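## Task

Put the slip sheet (a thin flat sheet) flat on the green crate's floor, then set the heat sink (a finned metal block) on top of it with its fins pointing up. Finally release, return every tool to the stand slot it came from, and move the arm well away from the tools. The smaller gripper (grip50) is too narrow for the heat sink, and a tool locked to the arm counts as part of the arm.

## Robot and tools

Robot: one six-joint arm ending in a tool changer. Three tools hang in forks on a stand: grip50 (small two-finger gripper, 50 mm open), grip85 (larger, 85 mm open) and cup (suction). Joint ranges in rad, base outward: waist ±3.491, shoulder ±3.140, elbow -1.187 to 4.328, forearm roll ±3.316, wrist pitch ±3.140, wrist roll ±3.927. Load limits: 140 N m on waist, shoulder and elbow, 35.2 N m on the three wrist joints; held weight counts.

Frames: the scene frame has its origin on the table under the base, +z up, +y to the left when facing +x. Results report end_effector_position (m) and end_effector_quat_wxyz for the centre of the changer's flat face, with or without a tool; long-reach readings can be slightly off. The face's own z axis points away from the arm. Tool offsets from the face centre (mm, face x,y,z): grip50 grip point (0,-25,180); grip85 grip point (0,0,173) closed, 13 mm closer when fully open; cup rim centre (0,0,175). Both grippers close along face x.

execute_actions(actions): a list of actions; each action is a table of up to 15 rows, each row one 1/30 s step; a short table repeats its final row to fill 15 steps. Each row is 14 numbers in [-1,1], one list for the single arm: dx, dy, dz, rx, ry, rz, tool/lock, grip50_position, grip50_force_limit, grip50_speed, grip85_position, grip85_force_limit, grip85_speed, cup_suction. The first six are an offset (not a pose) in the face's own axes, from the face pose measured when the action begins (for a call's first action, the last reported pose); every row counts from that same start. Scale: 1.0 = 0.6 m or 180 degrees; rx,ry,rz form one rotation vector. Each step the command is clipped to 70 mm and 16 degrees from the measured pose, so big offsets need several actions. An empty list just returns state and images. Step readings list positions; HELD marks steps held back.

Tool numbers: lock >0 locks, <0 unlocks (about 1 s); 0 keeps the previous command. grip50_position +1 fully open, pads meet near -0.65, -1 closes until stopped. grip85_position +1 = 85 mm open, pads meet near -0.8, -1 closes until stopped. Force limits: -1 about 20 N up to +1 about 185 N (grip50) or 235 N (grip85). Speeds: -1 about 20 mm/s to +1 about 150 mm/s. cup_suction above 0.01 is on, at or below 0.01 off and vents; it persists between actions. Tool commands only act while tool_id names that tool and it is ready.

move(target, speed, blocking): target is one 14-number row, its first six an offset in face axes from the pose in the latest result showing one; the face travels straight there over 0.5 to 10 s (cut off at 10 s). speed in m/s, 0.002 to 0.5, default 0.25; rotation up to twice that in rad/s. It does not avoid obstacles and may overshoot speed near full reach. The result adds a move: line (done, off_target, moving, held, fault) plus limits (paced = clipped, held = blocked steps, after which it may surge). blocking=false returns after 0.5 s; then use wait or stop before sending anything else. wait(seconds 0-10) lets time pass. stop brakes a running move. zoom_image(camera cam_high or cam_low, region [x0,y0,x1,y1] pixels, max 504x504) enlarges the latest image (896x504). finished_scene(scene) ends the current scene irreversibly; pass its number.

Tool pickup: bring the face flat onto the tool plate within about 1 mm and 1 degree, face -y toward the fork's open side. When plate_near is 1, send lock +1 and wait for locked 1. The tool then boots (readings n/a); a gripper closes then opens by itself. To remove from the stand: lift 10-30 mm (about 20), slide at least 110 mm along face -y out of the fork, then rise. Return by the reverse path; when in_stand is 1, hold still, lock -1, wait for unlocked 1. Away from the stand unlocking is refused (unlock_refused 1). Fork arms lie 40-70 mm either side of slot centre along face x, front ends 45 mm toward the open side, tops 18 mm below a hung plate face; slots 180 mm apart; stops 10 mm tall. Changer is 63 mm wide; contact block extends 46 mm on face -y, lock motor 58 mm on +y.

Gripping: set position -1 and hold it; object_status 2 means gripped (0 moving, 1 stopped opening, 2 stopped closing, 3 reached target or pads met, also possible for thin objects). Changing position by 0.01 or more resets status. grip50 opening mm ≈ (250 - measured) x 0.202; grip85 counts: 78≈60 mm, 130≈40, 180≈20, 230 pads meet. Suction: put the whole rim on a smooth flat area away from edges; cup_suction_measured 1 is full vacuum, cup_part_present 1 above 0.50. The cup pulls the part up to 12 mm closer. Release by setting down, suction off, rising 15 mm. Unlocking the cup drops its load.

Avoid: pushing past contact (stiff arm; 150 N external force or joint limit torque causes a 10 s fault stop), fast impacts, dropping or knocking anything off the table, motor overheating from long loaded holds (MOTOR HOT warning, then brakes). 'pose unreachable' means the clearance check altered the command. Loose objects may occasionally be nudged.

Each tool is called after "Call:" in YAML: its name, and indented under it one key for each argument.

## Session

I'll start by looking at the scene's current state.

Call:
execute_actions:
  actions: []

Scene clock: 0.00 s.
end_effector_position=(+0.5065, +0.0115, +0.4834) locked=0 unlocked=1 plate_near=0 in_stand=0 unlock_refused=0 tool_id=none grip50_position_measured=n/a grip50_object_status=n/a grip85_position_measured=n/a grip85_object_status=n/a cup_suction_measured=n/a cup_part_present=n/a end_effector_quat_wxyz=(-0.004, +0.699, +0.715, -0.005)
Joint positions: [ 0.266  0.131  0.192  0.001 -1.629 -0.261]
Joint velocities: [-0.001  0.     0.001  0.     0.     0.   ]
Hand target: +0.506, +0.011, +0.483; -0.004, +0.699, +0.715, -0.005

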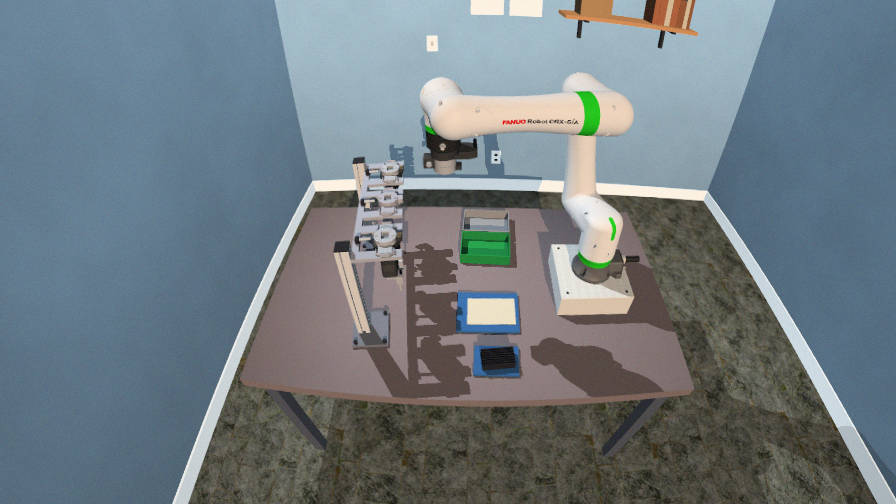

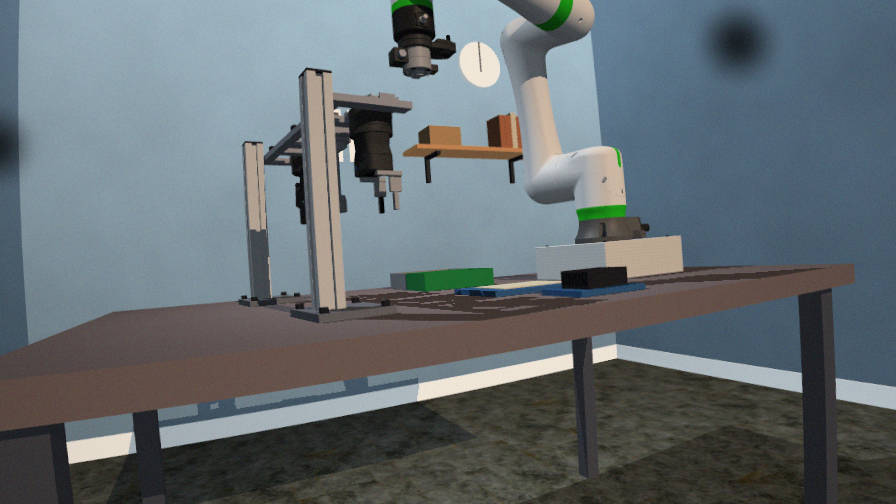

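Call:
zoom_image:
  camera: "cam_high"
  region: [320, 140, 500, 300]

Call:
zoom_image:
  camera: "cam_high"
  region: [420, 190, 660, 400]

Call:
zoom_image:
  camera: "cam_low"
  region: [220, 0, 480, 330]

Call:
zoom_image:
  camera: "cam_low"
  region: [370, 220, 700, 330]

Region (320, 140, 500, 300) of cam_high's 896x504 image, scaled by 2.800, with more detail than that image has.

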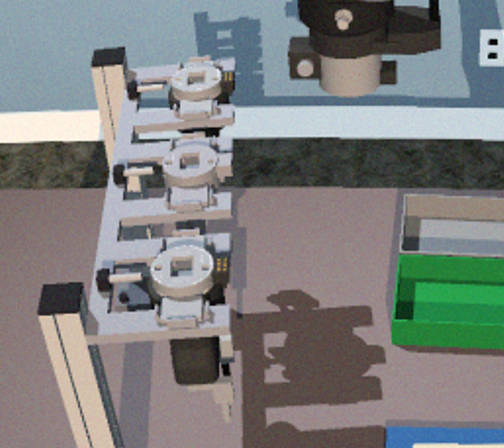

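Region (420, 190, 660, 400) of cam_high's 896x504 image, scaled by 2.100, with more detail than that image has; it fills the top 441 rows of this view, and the rest is white.

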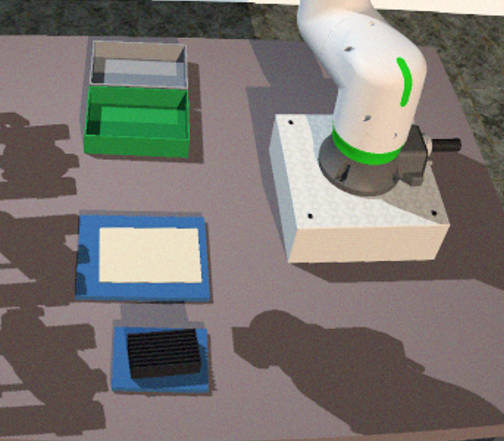

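Region (220, 0, 480, 330) of cam_low's 896x504 image, scaled by 1.527, with more detail than that image has; it fills the left 397 columns of this view, and the rest is white.

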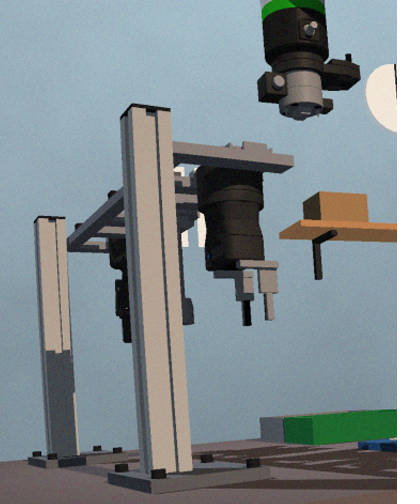

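Region (370, 220, 700, 330) of cam_low's 896x504 image, scaled by 1.527, with more detail than that image has.

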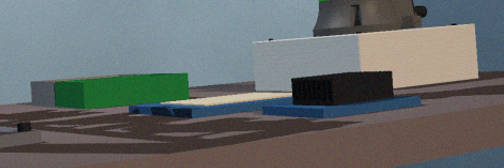

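Call:
zoom_image:
  camera: "cam_high"
  region: [345, 150, 415, 220]

Call:
zoom_image:
  camera: "cam_high"
  region: [335, 205, 415, 285]

Call:
zoom_image:
  camera: "cam_high"
  region: [410, 120, 490, 190]

Region (345, 150, 415, 220) of cam_high's 896x504 image, scaled by 7.200, with more detail than that image has.

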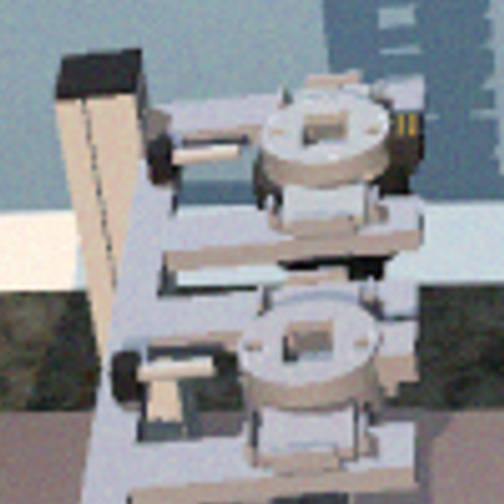

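Region (335, 205, 415, 285) of cam_high's 896x504 image, scaled by 6.300, with more detail than that image has.

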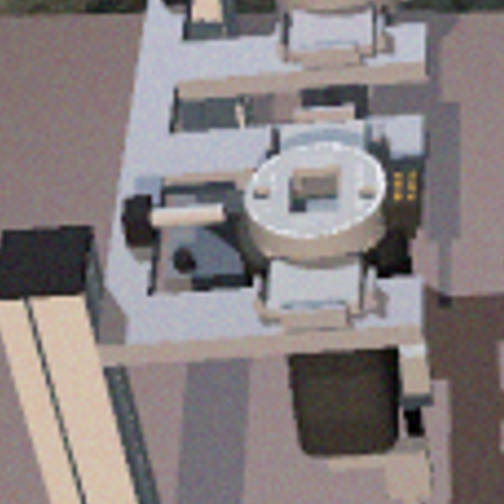

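Region (410, 120, 490, 190) of cam_high's 896x504 image, scaled by 6.300, with more detail than that image has; it fills the top 441 rows of this view, and the rest is white.

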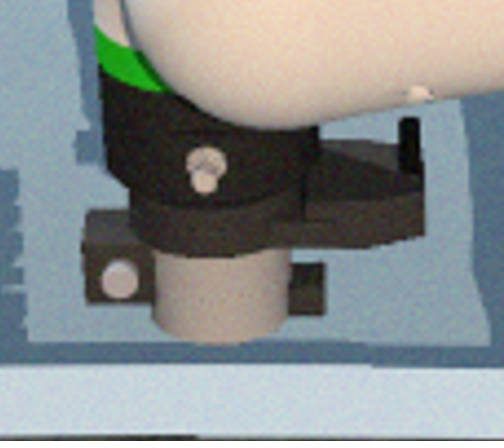

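Call:
move:
  target: [-0.0342, 0.3063, 0.085, -0.004, 0.0005, -0.014, 0, 1, 0, 0, 1, 0, 0, 0]
  speed: 0.2

Scene clock: 31.13 s.
end_effector_position=(+0.6898, -0.0053, +0.4297) locked=0 unlocked=1 plate_near=0 in_stand=0 unlock_refused=0 tool_id=none grip50_position_measured=n/a grip50_object_status=n/a grip85_position_measured=n/a grip85_object_status=n/a cup_suction_measured=n/a cup_part_present=n/a end_effector_quat_wxyz=(+0.000, +0.683, +0.730, -0.000)
Joint positions: [ 0.165  0.63   0.748  0.001 -1.673 -0.115]
Joint velocities: [-0.002  0.001  0.003  0.    -0.003  0.001]
Hand target: +0.690, -0.005, +0.430; -0.000, +0.683, +0.730, -0.000
Off the commanded pose: 0.001 m, 0 deg.
move: done

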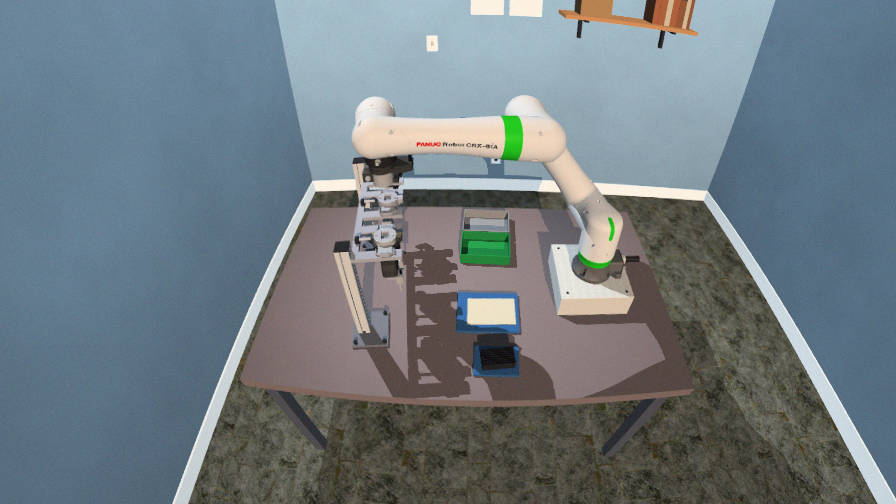

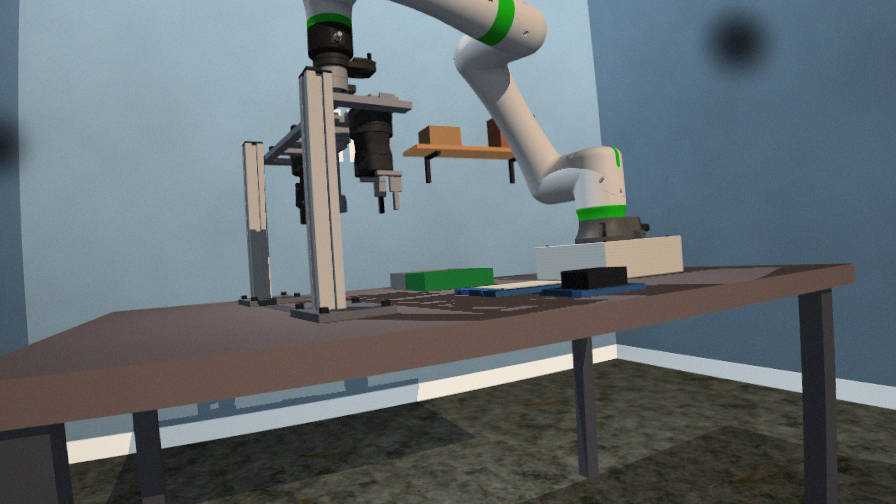

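Call:
zoom_image:
  camera: "cam_high"
  region: [345, 150, 415, 220]

Call:
zoom_image:
  camera: "cam_low"
  region: [270, 30, 420, 180]

Region (345, 150, 415, 220) of cam_high's 896x504 image, scaled by 7.200, with more detail than that image has.

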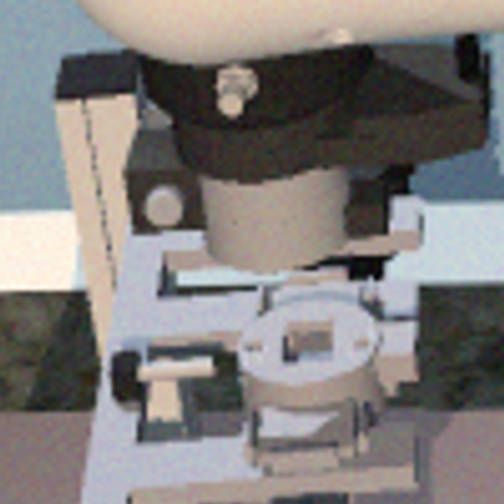

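Region (270, 30, 420, 180) of cam_low's 896x504 image, scaled by 3.360, with more detail than that image has.

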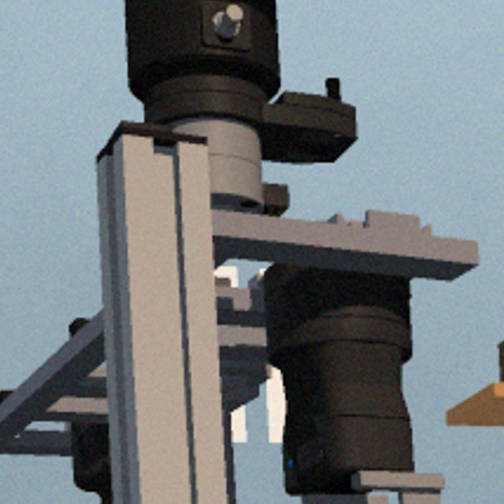

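Call:
zoom_image:
  camera: "cam_low"
  region: [300, 50, 380, 130]

Call:
zoom_image:
  camera: "cam_low"
  region: [340, 70, 420, 150]

Region (300, 50, 380, 130) of cam_low's 896x504 image, scaled by 6.300, with more detail than that image has.

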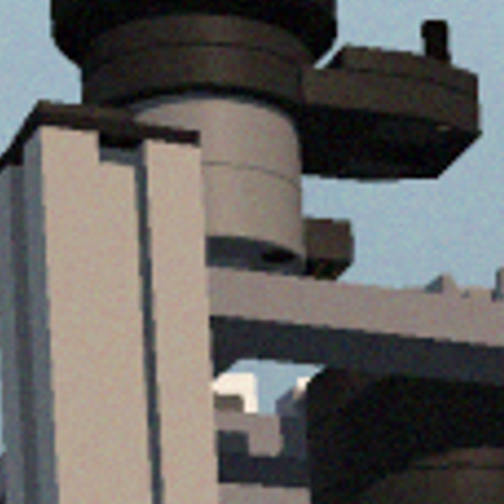

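Region (340, 70, 420, 150) of cam_low's 896x504 image, scaled by 6.300, with more detail than that image has.

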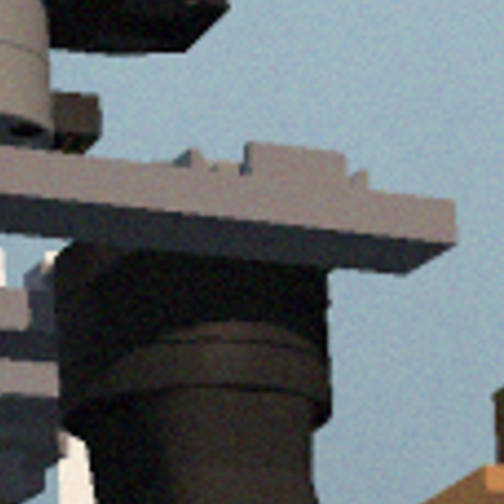

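Call:
move:
  target: [-0.15, -0.1075, 0.085, 0, 0, 0, 0, 1, 0, 0, 1, 0, 0, 0]
  speed: 0.12

Scene clock: 48.37 s.
end_effector_position=(+0.6312, -0.0993, +0.3789) locked=0 unlocked=1 plate_near=0 in_stand=0 unlock_refused=0 tool_id=none grip50_position_measured=n/a grip50_object_status=n/a grip85_position_measured=n/a grip85_object_status=n/a cup_suction_measured=n/a cup_part_present=n/a end_effector_quat_wxyz=(+0.000, +0.683, +0.730, -0.000)
Joint positions: [ 0.03   0.48   0.401 -0.001 -1.477  0.019]
Joint velocities: [-0.003 -0.001 -0.     0.     0.001  0.   ]
Hand target: +0.631, -0.099, +0.379; +0.000, +0.683, +0.730, -0.000
Off the commanded pose: 0.000 m, 0 deg.
move: done

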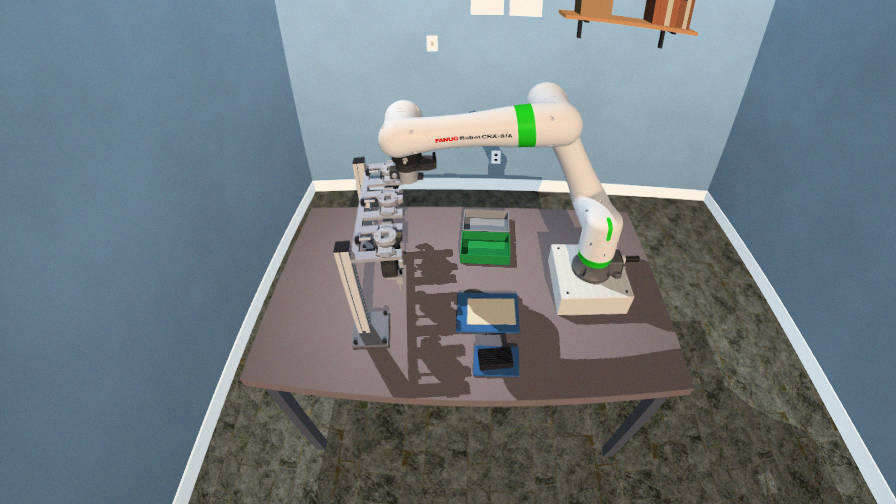

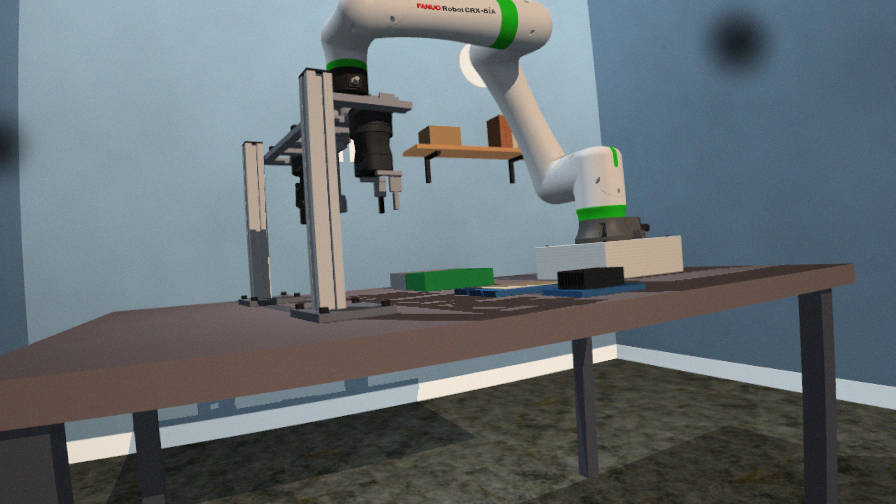

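Call:
zoom_image:
  camera: "cam_high"
  region: [370, 150, 440, 220]

Region (370, 150, 440, 220) of cam_high's 896x504 image, scaled by 7.200, with more detail than that image has.

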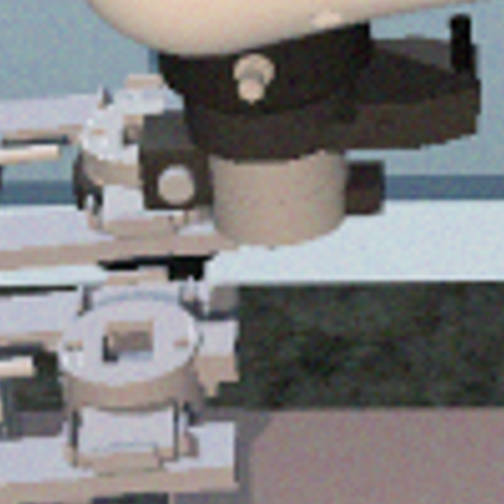

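Call:
move:
  target: [0, 0.0133, 0.0217, 0, 0, -0.014, 0, 1, 0, 0, 1, 0, 0, 0]
  speed: 0.04

Call:
zoom_image:
  camera: "cam_high"
  region: [370, 150, 440, 220]

Scene clock: 61.70 s.
end_effector_position=(+0.6391, -0.0988, +0.3659) locked=0 unlocked=1 plate_near=0 in_stand=0 unlock_refused=0 tool_id=none grip50_position_measured=n/a grip50_object_status=n/a grip85_position_measured=n/a grip85_object_status=n/a cup_suction_measured=n/a cup_part_present=n/a end_effector_quat_wxyz=(+0.000, +0.667, +0.745, -0.000)
Joint positions: [ 0.03   0.504  0.407 -0.001 -1.458  0.063]
Joint velocities: [0.001 0.001 0.    0.    0.001 0.001]
Hand target: +0.639, -0.099, +0.366; +0.000, +0.667, +0.745, -0.000
Off the commanded pose: 0.000 m, 0 deg.
move: done

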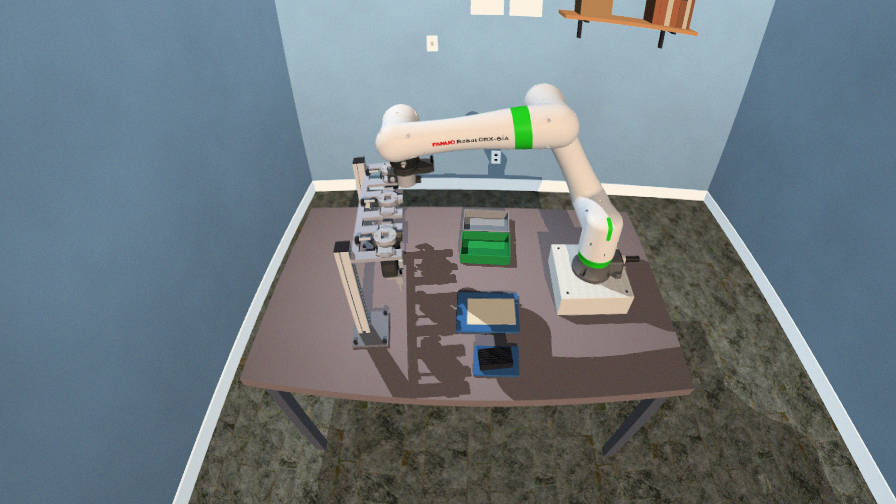

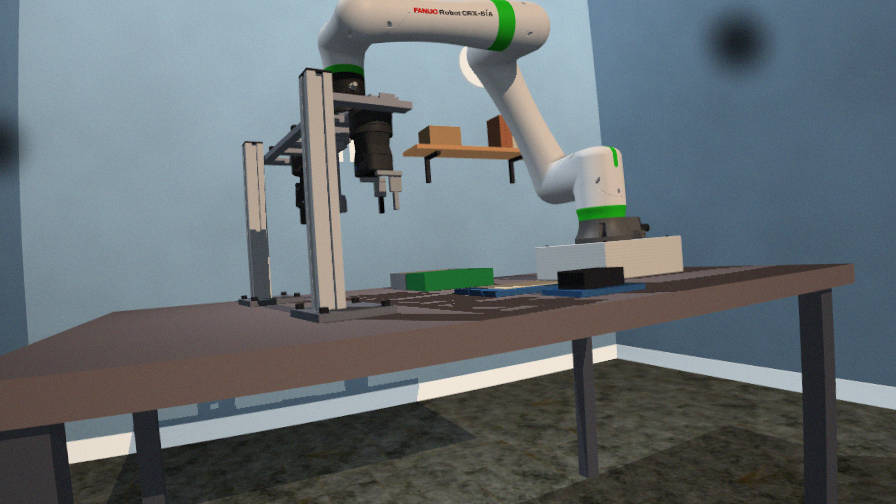

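Region (370, 150, 440, 220) of cam_high's 896x504 image, scaled by 7.200, with more detail than that image has.

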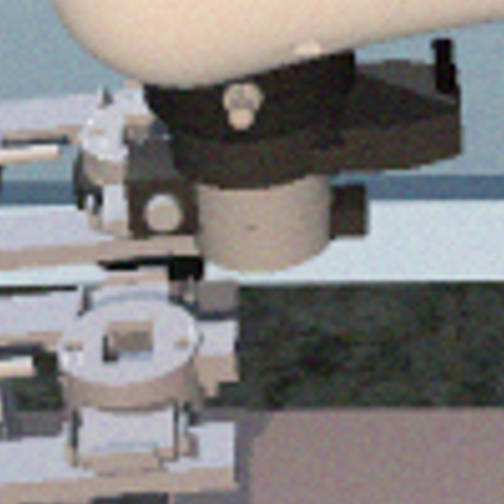

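Call:
execute_actions:
  actions:
    - [[0,0,0.0017,0,0,0,0,1,0,0,1,0,0,0]]
    - [[0,0,0.0017,0,0,0,0,1,0,0,1,0,0,0]]
    - [[0,0,0.0017,0,0,0,0,1,0,0,1,0,0,0]]
    - [[0,0,0.0017,0,0,0,0,1,0,0,1,0,0,0]]
    - [[0,0,0.0017,0,0,0,0,1,0,0,1,0,0,0]]
    - [[0,0,0.0017,0,0,0,0,1,0,0,1,0,0,0]]

Scene clock: 66.10 s.
end_effector_position=(+0.6391, -0.0988, +0.3598) locked=0 unlocked=1 plate_near=0 in_stand=0 unlock_refused=0 tool_id=none grip50_position_measured=n/a grip50_object_status=n/a grip85_position_measured=n/a grip85_object_status=n/a cup_suction_measured=n/a cup_part_present=n/a end_effector_quat_wxyz=(+0.000, +0.667, +0.745, -0.000)
Joint positions: [ 0.03   0.506  0.395 -0.001 -1.445  0.063]
Joint velocities: [-0.002 -0.     0.001 -0.    -0.001 -0.   ]
Hand target: +0.639, -0.099, +0.360; +0.000, +0.667, +0.745, -0.000
Off the commanded pose: 0.000 m, 0 deg.
Step readings (end_effector_position; steps 1 to 15: 1st action; 16 to 30: 2nd action; 31 to 45: 3rd action; 46 to 60: 4th action; 61 to 75: 5th action; 76 to 90: 6th action):
0: (+0.6392, -0.0988, +0.3659)
1: (+0.6392, -0.0988, +0.3659)
2: (+0.6393, -0.0988, +0.3658)
4: (+0.6393, -0.0988, +0.3653)
8: (+0.6392, -0.0988, +0.3650)
15: (+0.6391, -0.0988, +0.3649)
16: (+0.6391, -0.0988, +0.3648)
17: (+0.6392, -0.0988, +0.3645)
19: (+0.6391, -0.0988, +0.3640)
23: (+0.6391, -0.0988, +0.3639)
30: (+0.6391, -0.0988, +0.3639)
31: (+0.6391, -0.0988, +0.3638)
32: (+0.6392, -0.0988, +0.3635)
34: (+0.6391, -0.0988, +0.3630)
38: (+0.6391, -0.0988, +0.3629)
45: (+0.6391, -0.0988, +0.3629)
46: (+0.6391, -0.0988, +0.3628)
47: (+0.6391, -0.0988, +0.3625)
49: (+0.6391, -0.0988, +0.3620)
53: (+0.6391, -0.0988, +0.3618)
60: (+0.6391, -0.0988, +0.3618)
61: (+0.6391, -0.0988, +0.3618)
62: (+0.6391, -0.0988, +0.3615)
64: (+0.6391, -0.0988, +0.3609)
68: (+0.6391, -0.0988, +0.3608)
75: (+0.6391, -0.0988, +0.3608)
76: (+0.6391, -0.0988, +0.3608)
77: (+0.6391, -0.0988, +0.3604)
79: (+0.6391, -0.0988, +0.3599)
83: (+0.6391, -0.0988, +0.3598)
90: end_effector_position above

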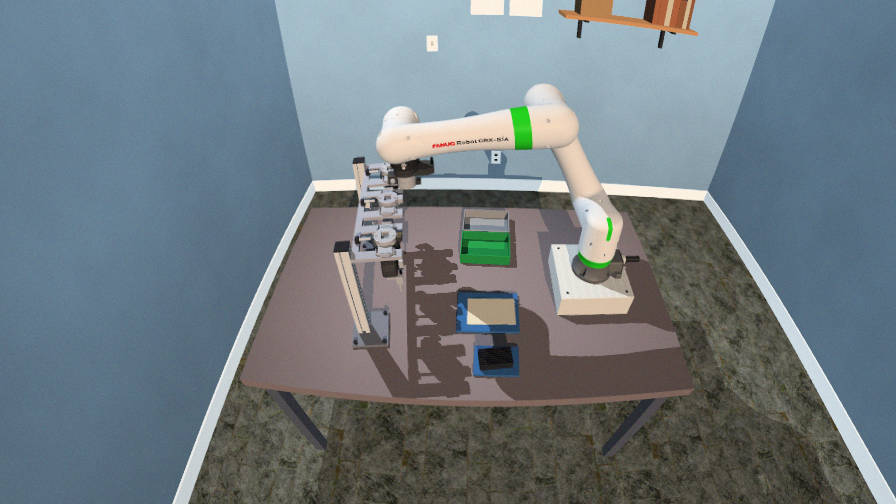

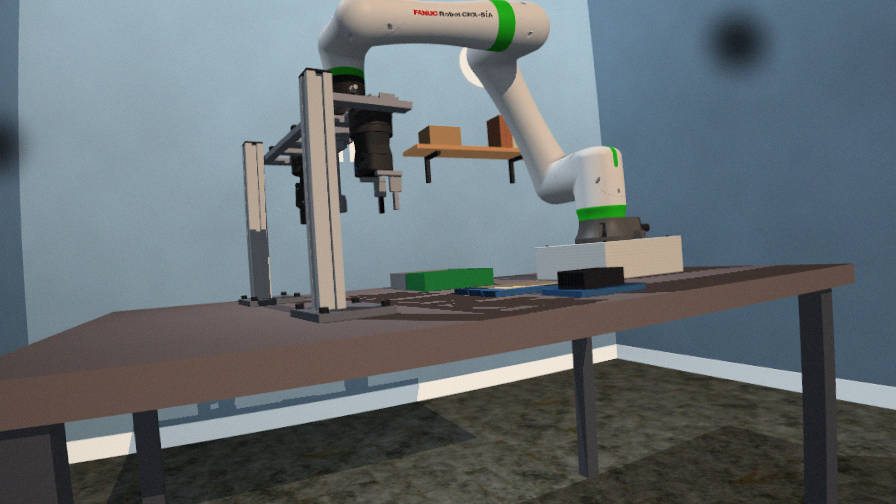

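Call:
execute_actions:
  actions:
    - [[0,0,0.0017,0,0,0,0,1,0,0,1,0,0,0]]
    - [[0,0,0.0017,0,0,0,0,1,0,0,1,0,0,0]]
    - [[0,0,0.0017,0,0,0,0,1,0,0,1,0,0,0]]
    - [[0,0,0.0017,0,0,0,0,1,0,0,1,0,0,0]]
    - [[0,0,0.0017,0,0,0,0,1,0,0,1,0,0,0],[0,0,0.0017,0,0,0,0,1,0,0,1,0,0,0],[0,0,0.0017,0,0,0,0,1,0,0,1,0,0,0],[0,0,0.0017,0,0,0,0,1,0,0,1,0,0,0],[0,0,0.0017,0,0,0,0,1,0,0,1,0,0,0],[0,0,0.0017,0,0,0,0,1,0,0,1,0,0,0],[0,0,0.0017,0,0,0,0,1,0,0,1,0,0,0],[0,0,0.0017,0,0,0,0,1,0,0,1,0,0,0],[0,0,0.0005,0,0,0,0,1,0,0,1,0,0,0]]

Scene clock: 70.93 s.
end_effector_position=(+0.6392, -0.0988, +0.3551) locked=0 unlocked=1 plate_near=0 in_stand=0 unlock_refused=0 tool_id=none grip50_position_measured=n/a grip50_object_status=n/a grip85_position_measured=n/a grip85_object_status=n/a cup_suction_measured=n/a cup_part_present=n/a end_effector_quat_wxyz=(+0.000, +0.667, +0.745, -0.000)
Joint positions: [ 0.03   0.508  0.387 -0.001 -1.434  0.063]
Joint velocities: [-0.001 -0.002  0.004 -0.001 -0.005 -0.   ]
Hand target: +0.639, -0.099, +0.355; +0.000, +0.667, +0.745, -0.000
Off the commanded pose: 0.000 m, 0 deg.
Step readings (end_effector_position; steps 1 to 15: 1st action; 16 to 30: 2nd action; 31 to 45: 3rd action; 46 to 60: 4th action; 61 to 75: 5th action):
0: (+0.6391, -0.0988, +0.3598)
1: (+0.6391, -0.0988, +0.3597)
2: (+0.6391, -0.0988, +0.3594)
4: (+0.6391, -0.0988, +0.3589)
8: (+0.6391, -0.0988, +0.3588)
15: (+0.6391, -0.0988, +0.3588)
16: (+0.6391, -0.0988, +0.3587)
17: (+0.6391, -0.0988, +0.3584)
19: (+0.6391, -0.0988, +0.3579)
23: (+0.6391, -0.0988, +0.3578)
30: (+0.6391, -0.0988, +0.3578)
31: (+0.6391, -0.0988, +0.3577)
32: (+0.6391, -0.0988, +0.3574)
34: (+0.6391, -0.0988, +0.3569)
38: (+0.6391, -0.0988, +0.3568)
45: (+0.6391, -0.0988, +0.3567)
46: (+0.6391, -0.0988, +0.3567)
47: (+0.6391, -0.0988, +0.3564)
49: (+0.6391, -0.0988, +0.3559)
53: (+0.6391, -0.0988, +0.3557)
60: (+0.6391, -0.0988, +0.3557)
61: (+0.6391, -0.0988, +0.3557)
62: (+0.6391, -0.0988, +0.3554)
64: (+0.6391, -0.0988, +0.3548)
68: (+0.6391, -0.0988, +0.3547)
75: end_effector_position above

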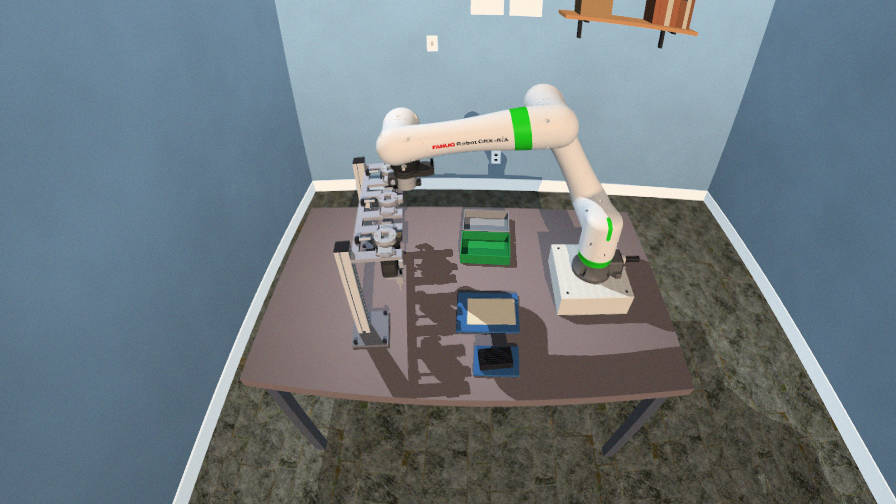

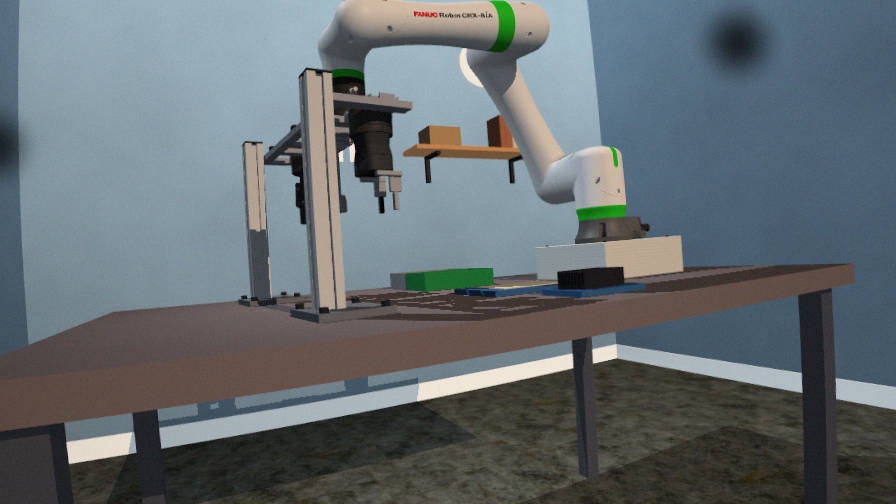

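Call:
zoom_image:
  camera: "cam_high"
  region: [370, 150, 440, 220]

Region (370, 150, 440, 220) of cam_high's 896x504 image, scaled by 7.200, with more detail than that image has.

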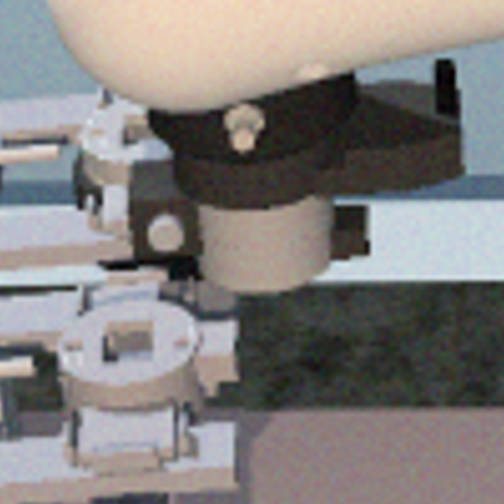

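Call:
execute_actions:
  actions:
    - [[0,0,0.0022,0,0,0,0,1,0,0,1,0,0,0]]
    - [[0,0,0.0017,0,0,0,0,1,0,0,1,0,0,0]]
    - [[0,0,0.0017,0,0,0,0,1,0,0,1,0,0,0]]
    - [[0,0,0.0017,0,0,0,0,1,0,0,1,0,0,0]]
    - [[0,0,0.0017,0,0,0,0,1,0,0,1,0,0,0],[0,0,0.0017,0,0,0,0,1,0,0,1,0,0,0],[0,0,0.0017,0,0,0,0,1,0,0,1,0,0,0],[0,0,0.0017,0,0,0,0,1,0,0,1,0,0,0],[0,0,0.0017,0,0,0,0,1,0,0,1,0,0,0],[0,0,0.0017,0,0,0,0,1,0,0,1,0,0,0],[0,0,0.0017,0,0,0,0,1,0,0,1,0,0,0],[0,0,0.0017,0,0,0,0,1,0,0,1,0,0,0],[0,0,0.0003,0,0,0,0,1,0,0,1,0,0,0]]

Scene clock: 76.07 s.
end_effector_position=(+0.6392, -0.0988, +0.3508) locked=0 unlocked=1 plate_near=0 in_stand=0 unlock_refused=0 tool_id=none grip50_position_measured=n/a grip50_object_status=n/a grip85_position_measured=n/a grip85_object_status=n/a cup_suction_measured=n/a cup_part_present=n/a end_effector_quat_wxyz=(+0.000, +0.667, +0.745, +0.000)
Joint positions: [ 0.03   0.509  0.378 -0.001 -1.424  0.063]
Joint velocities: [ 0.001  0.001  0.004 -0.001 -0.004  0.   ]
Hand target: +0.639, -0.099, +0.351; +0.000, +0.667, +0.745, +0.000
Off the commanded pose: 0.000 m, 0 deg.
Step readings (end_effector_position; steps 1 to 15: 1st action; 16 to 30: 2nd action; 31 to 45: 3rd action; 46 to 60: 4th action; 61 to 75: 5th action):
0: (+0.6391, -0.0988, +0.3554)
1: (+0.6391, -0.0988, +0.3554)
2: (+0.6391, -0.0988, +0.3553)
4: (+0.6391, -0.0988, +0.3545)
8: (+0.6391, -0.0988, +0.3540)
15: (+0.6392, -0.0988, +0.3538)
16: (+0.6392, -0.0988, +0.3538)
17: (+0.6392, -0.0988, +0.3535)
19: (+0.6392, -0.0988, +0.3529)
23: (+0.6392, -0.0988, +0.3528)
30: (+0.6392, -0.0988, +0.3528)
31: (+0.6392, -0.0988, +0.3528)
32: (+0.6392, -0.0988, +0.3525)
34: (+0.6392, -0.0988, +0.3522)
38: (+0.6392, -0.0988, +0.3521)
45: (+0.6392, -0.0988, +0.3520)
46: (+0.6392, -0.0988, +0.3519)
47: (+0.6392, -0.0988, +0.3517)
49: (+0.6392, -0.0988, +0.3515)
53: (+0.6392, -0.0988, +0.3513)
60: (+0.6392, -0.0988, +0.3512)
61: (+0.6392, -0.0988, +0.3511)
62: (+0.6392, -0.0988, +0.3509)
64: (+0.6392, -0.0988, +0.3507)
68: (+0.6392, -0.0988, +0.3505)
75: end_effector_position above

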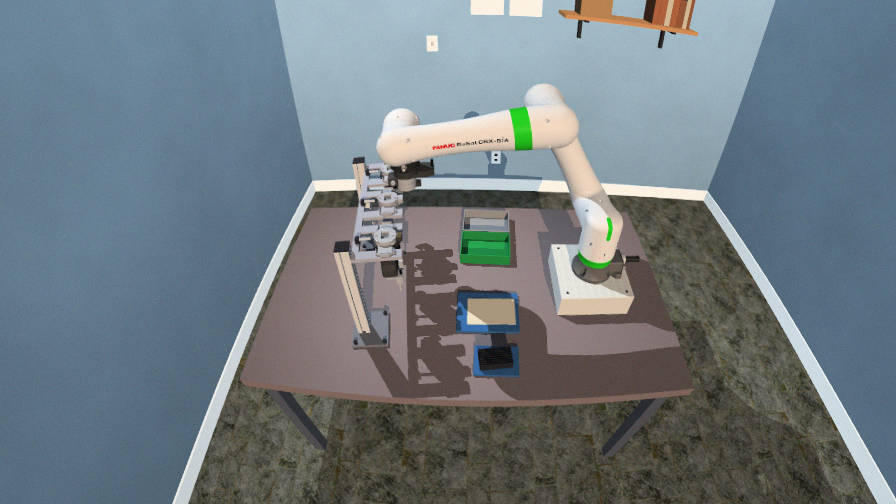

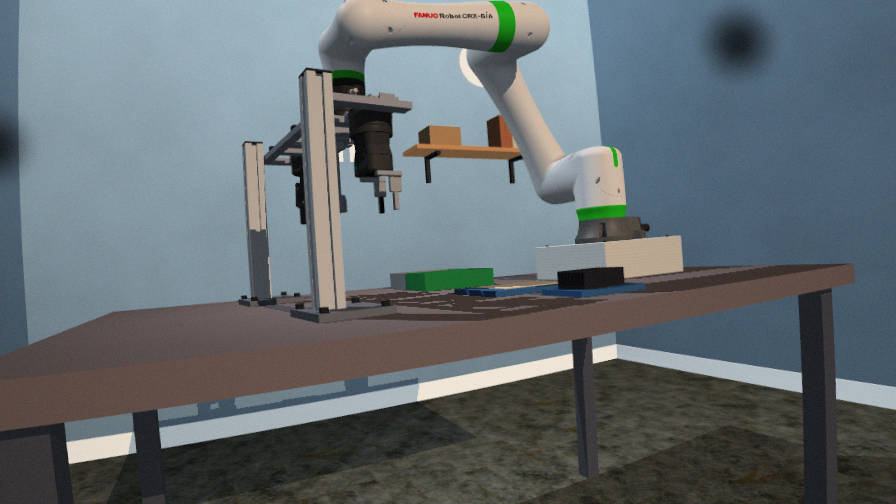

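Contact began around z≈0.3525 (the response slowed); backing off right away.

Call:
execute_actions:
  actions:
    - [[0,0,-0.0033,0,0,0,0,1,0,0,1,0,0,0]]

Call:
zoom_image:
  camera: "cam_high"
  region: [370, 150, 440, 220]

Scene clock: 77.70 s.
end_effector_position=(+0.6391, -0.0988, +0.3524) locked=0 unlocked=1 plate_near=0 in_stand=0 unlock_refused=0 tool_id=none grip50_position_measured=n/a grip50_object_status=n/a grip85_position_measured=n/a grip85_object_status=n/a cup_suction_measured=n/a cup_part_present=n/a end_effector_quat_wxyz=(+0.000, +0.667, +0.745, +0.000)
Joint positions: [ 0.03   0.508  0.381 -0.001 -1.428  0.063]
Joint velocities: [ 0.001 -0.001  0.     0.003  0.001 -0.   ]
Hand target: +0.639, -0.099, +0.353; +0.000, +0.667, +0.745, +0.000
Off the commanded pose: 0.000 m, 0 deg.
Step readings (end_effector_position):
0: (+0.6392, -0.0988, +0.3510)
1: (+0.6392, -0.0988, +0.3510)
2: (+0.6392, -0.0988, +0.3514)
4: (+0.6392, -0.0988, +0.3519)
8: (+0.6392, -0.0988, +0.3521)
15: end_effector_position above

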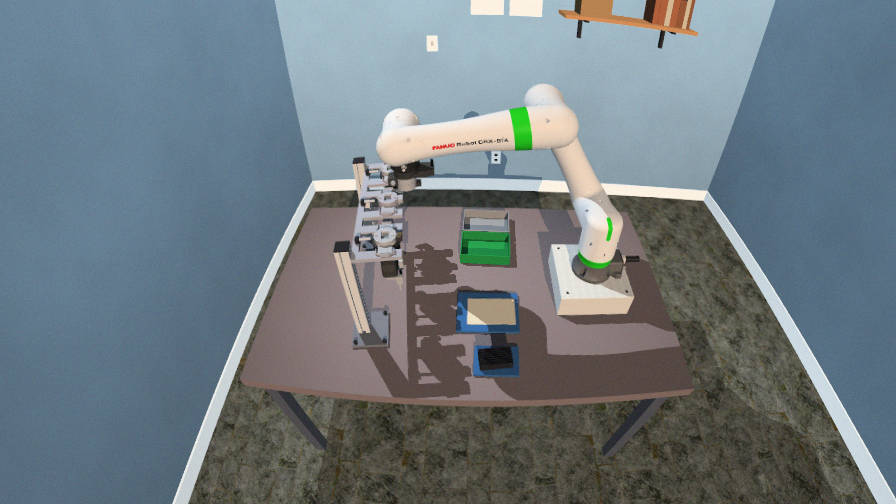

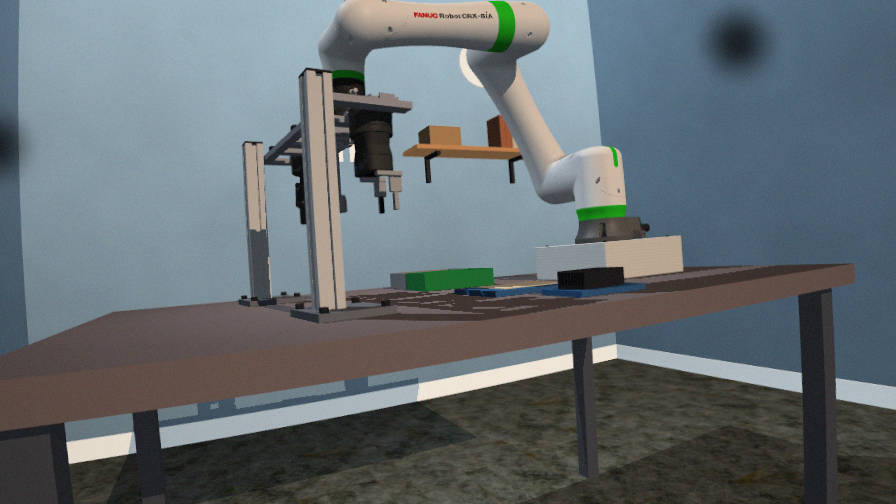

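Region (370, 150, 440, 220) of cam_high's 896x504 image, scaled by 7.200, with more detail than that image has.

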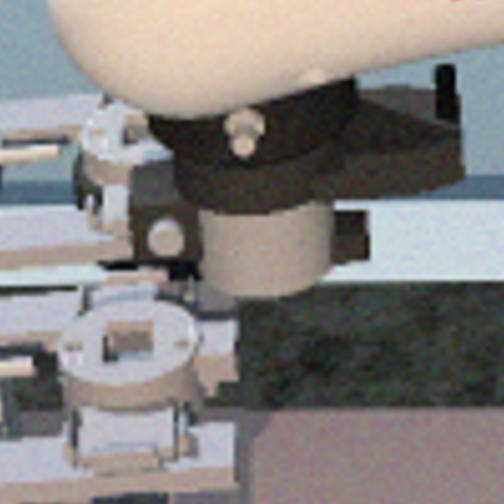

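Call:
move:
  target: [0.0583, -0.036, -0.0017, 0, 0, 0, 0, 1, 0, 0, 1, 0, 0, 0]
  speed: 0.08

Call:
zoom_image:
  camera: "cam_high"
  region: [370, 150, 440, 220]

Scene clock: 96.73 s.
end_effector_position=(+0.6139, -0.0663, +0.3535) locked=0 unlocked=1 plate_near=0 in_stand=0 unlock_refused=0 tool_id=none grip50_position_measured=n/a grip50_object_status=n/a grip85_position_measured=n/a grip85_object_status=n/a cup_suction_measured=n/a cup_part_present=n/a end_effector_quat_wxyz=(+0.000, +0.667, +0.745, +0.000)
Joint positions: [ 0.086  0.432  0.273 -0.    -1.396  0.007]
Joint velocities: [ 0.001 -0.001 -0.     0.001  0.001 -0.   ]
Hand target: +0.614, -0.066, +0.353; +0.000, +0.667, +0.745, +0.000
Off the commanded pose: 0.000 m, 0 deg.
move: done

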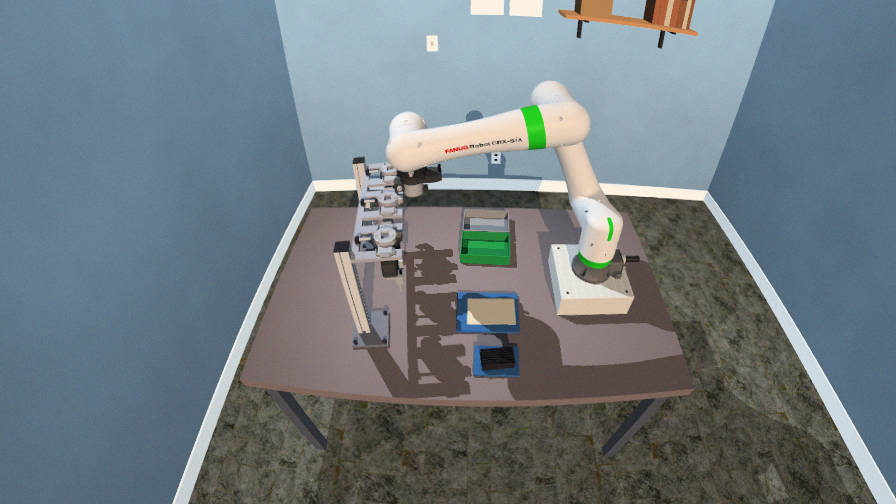

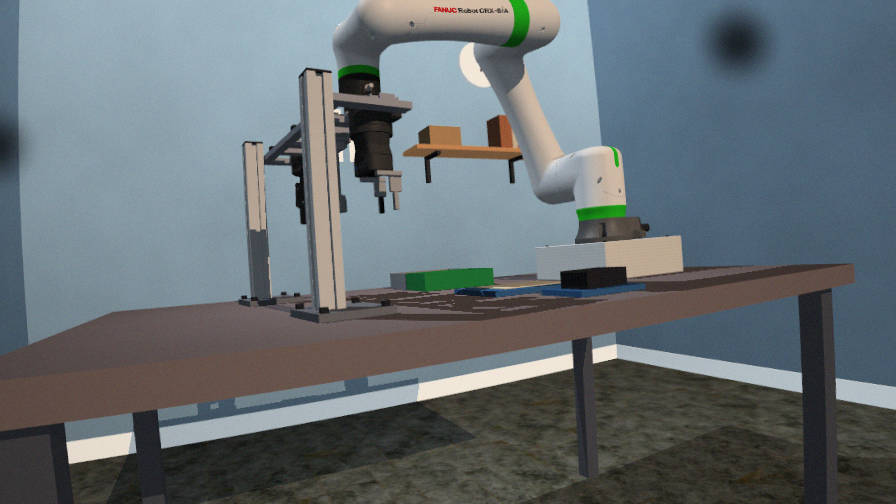

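Region (370, 150, 440, 220) of cam_high's 896x504 image, scaled by 7.200, with more detail than that image has.

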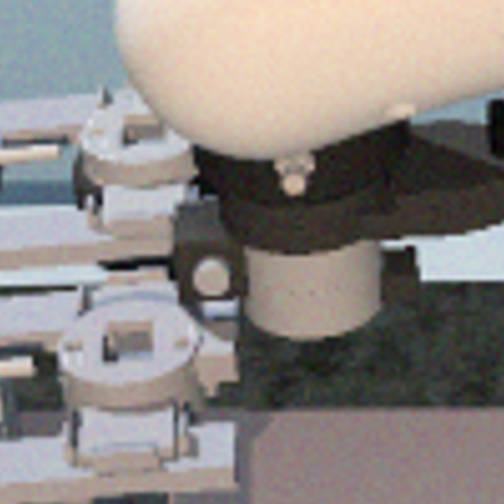

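Call:
execute_actions:
  actions:
    - [[0,0,0.002,0,0,0,0,1,0,0,1,0,0,0],[0,0,0.004,0,0,0,0,1,0,0,1,0,0,0],[0,0,0.0052,0,0,0,0,1,0,0,1,0,0,0],[0,0.001,0.0052,0,0,0,0,1,0,0,1,0,0,0],[0,0.002,0.0052,0,0,0,0,1,0,0,1,0,0,0],[0,0.0033,0.0052,0,0,0,0,1,0,0,1,0,0,0]]
    - [[0,0.00125,0,0,0,0,0,1,0,0,1,0,0,0],[0,0.00125,0,0,0,0,0,1,0,0,1,0,0,0],[0,0.00125,0,0,0,0,0,1,0,0,1,0,0,0],[0,0.00125,0,0,0,0,0,1,0,0,1,0,0,0],[0,0.00125,0,0,0,0,0,1,0,0,1,0,0,0],[0,0.00125,0,0,0,0,0,1,0,0,1,0,0,0],[0,0.00125,0,0,0,0,0,1,0,0,1,0,0,0],[0,0.00125,0,0,0,0,0,1,0,0,1,0,0,0],[0,0.0025,0,0,0,0,0,1,0,0,1,0,0,0]]

Scene clock: 99.87 s.
end_effector_position=(+0.6174, -0.0660, +0.3503) locked=0 unlocked=1 plate_near=0 in_stand=0 unlock_refused=0 tool_id=none grip50_position_measured=n/a grip50_object_status=n/a grip85_position_measured=n/a grip85_object_status=n/a cup_suction_measured=n/a cup_part_present=n/a end_effector_quat_wxyz=(+0.000, +0.667, +0.745, +0.000)
Joint positions: [ 0.086  0.441  0.279 -0.    -1.392  0.007]
Joint velocities: [-0.001  0.001  0.002  0.001 -0.001 -0.   ]
Hand target: +0.617, -0.066, +0.350; +0.000, +0.667, +0.745, +0.000
Off the commanded pose: 0.000 m, 0 deg.
Step readings (end_effector_position; steps 1 to 15: 1st action; 16 to 30: 2nd action):
0: (+0.6139, -0.0663, +0.3535)
1: (+0.6139, -0.0663, +0.3535)
2: (+0.6139, -0.0663, +0.3531)
4: (+0.6139, -0.0663, +0.3516)
8: (+0.6153, -0.0662, +0.3502)
15: (+0.6159, -0.0661, +0.3503)
16: (+0.6159, -0.0661, +0.3503)
17: (+0.6162, -0.0661, +0.3503)
19: (+0.6165, -0.0660, +0.3503)
23: (+0.6166, -0.0660, +0.3503)
30: end_effector_position above

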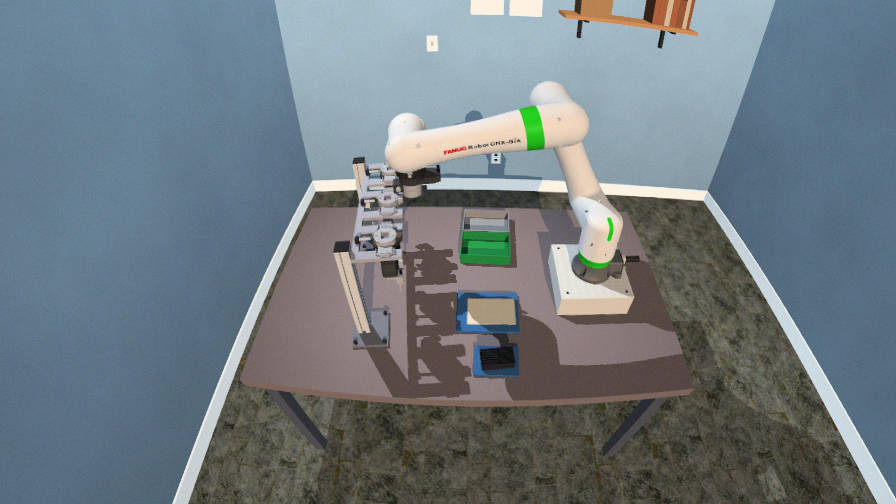

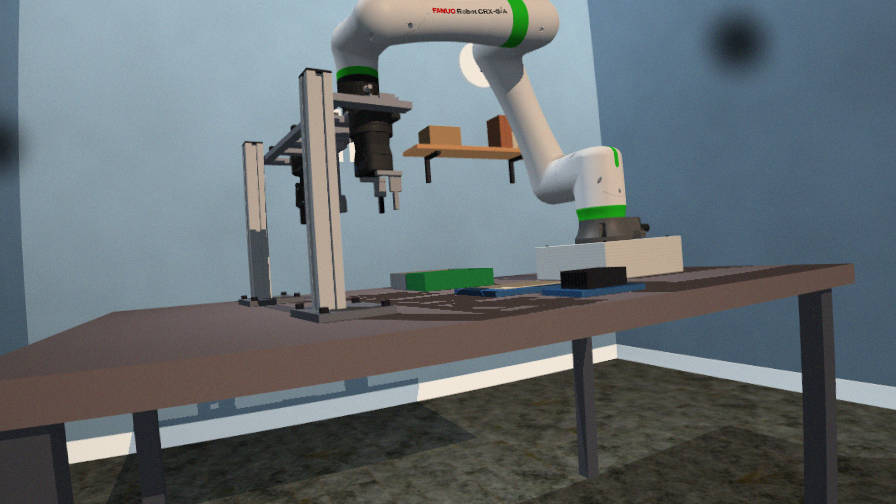

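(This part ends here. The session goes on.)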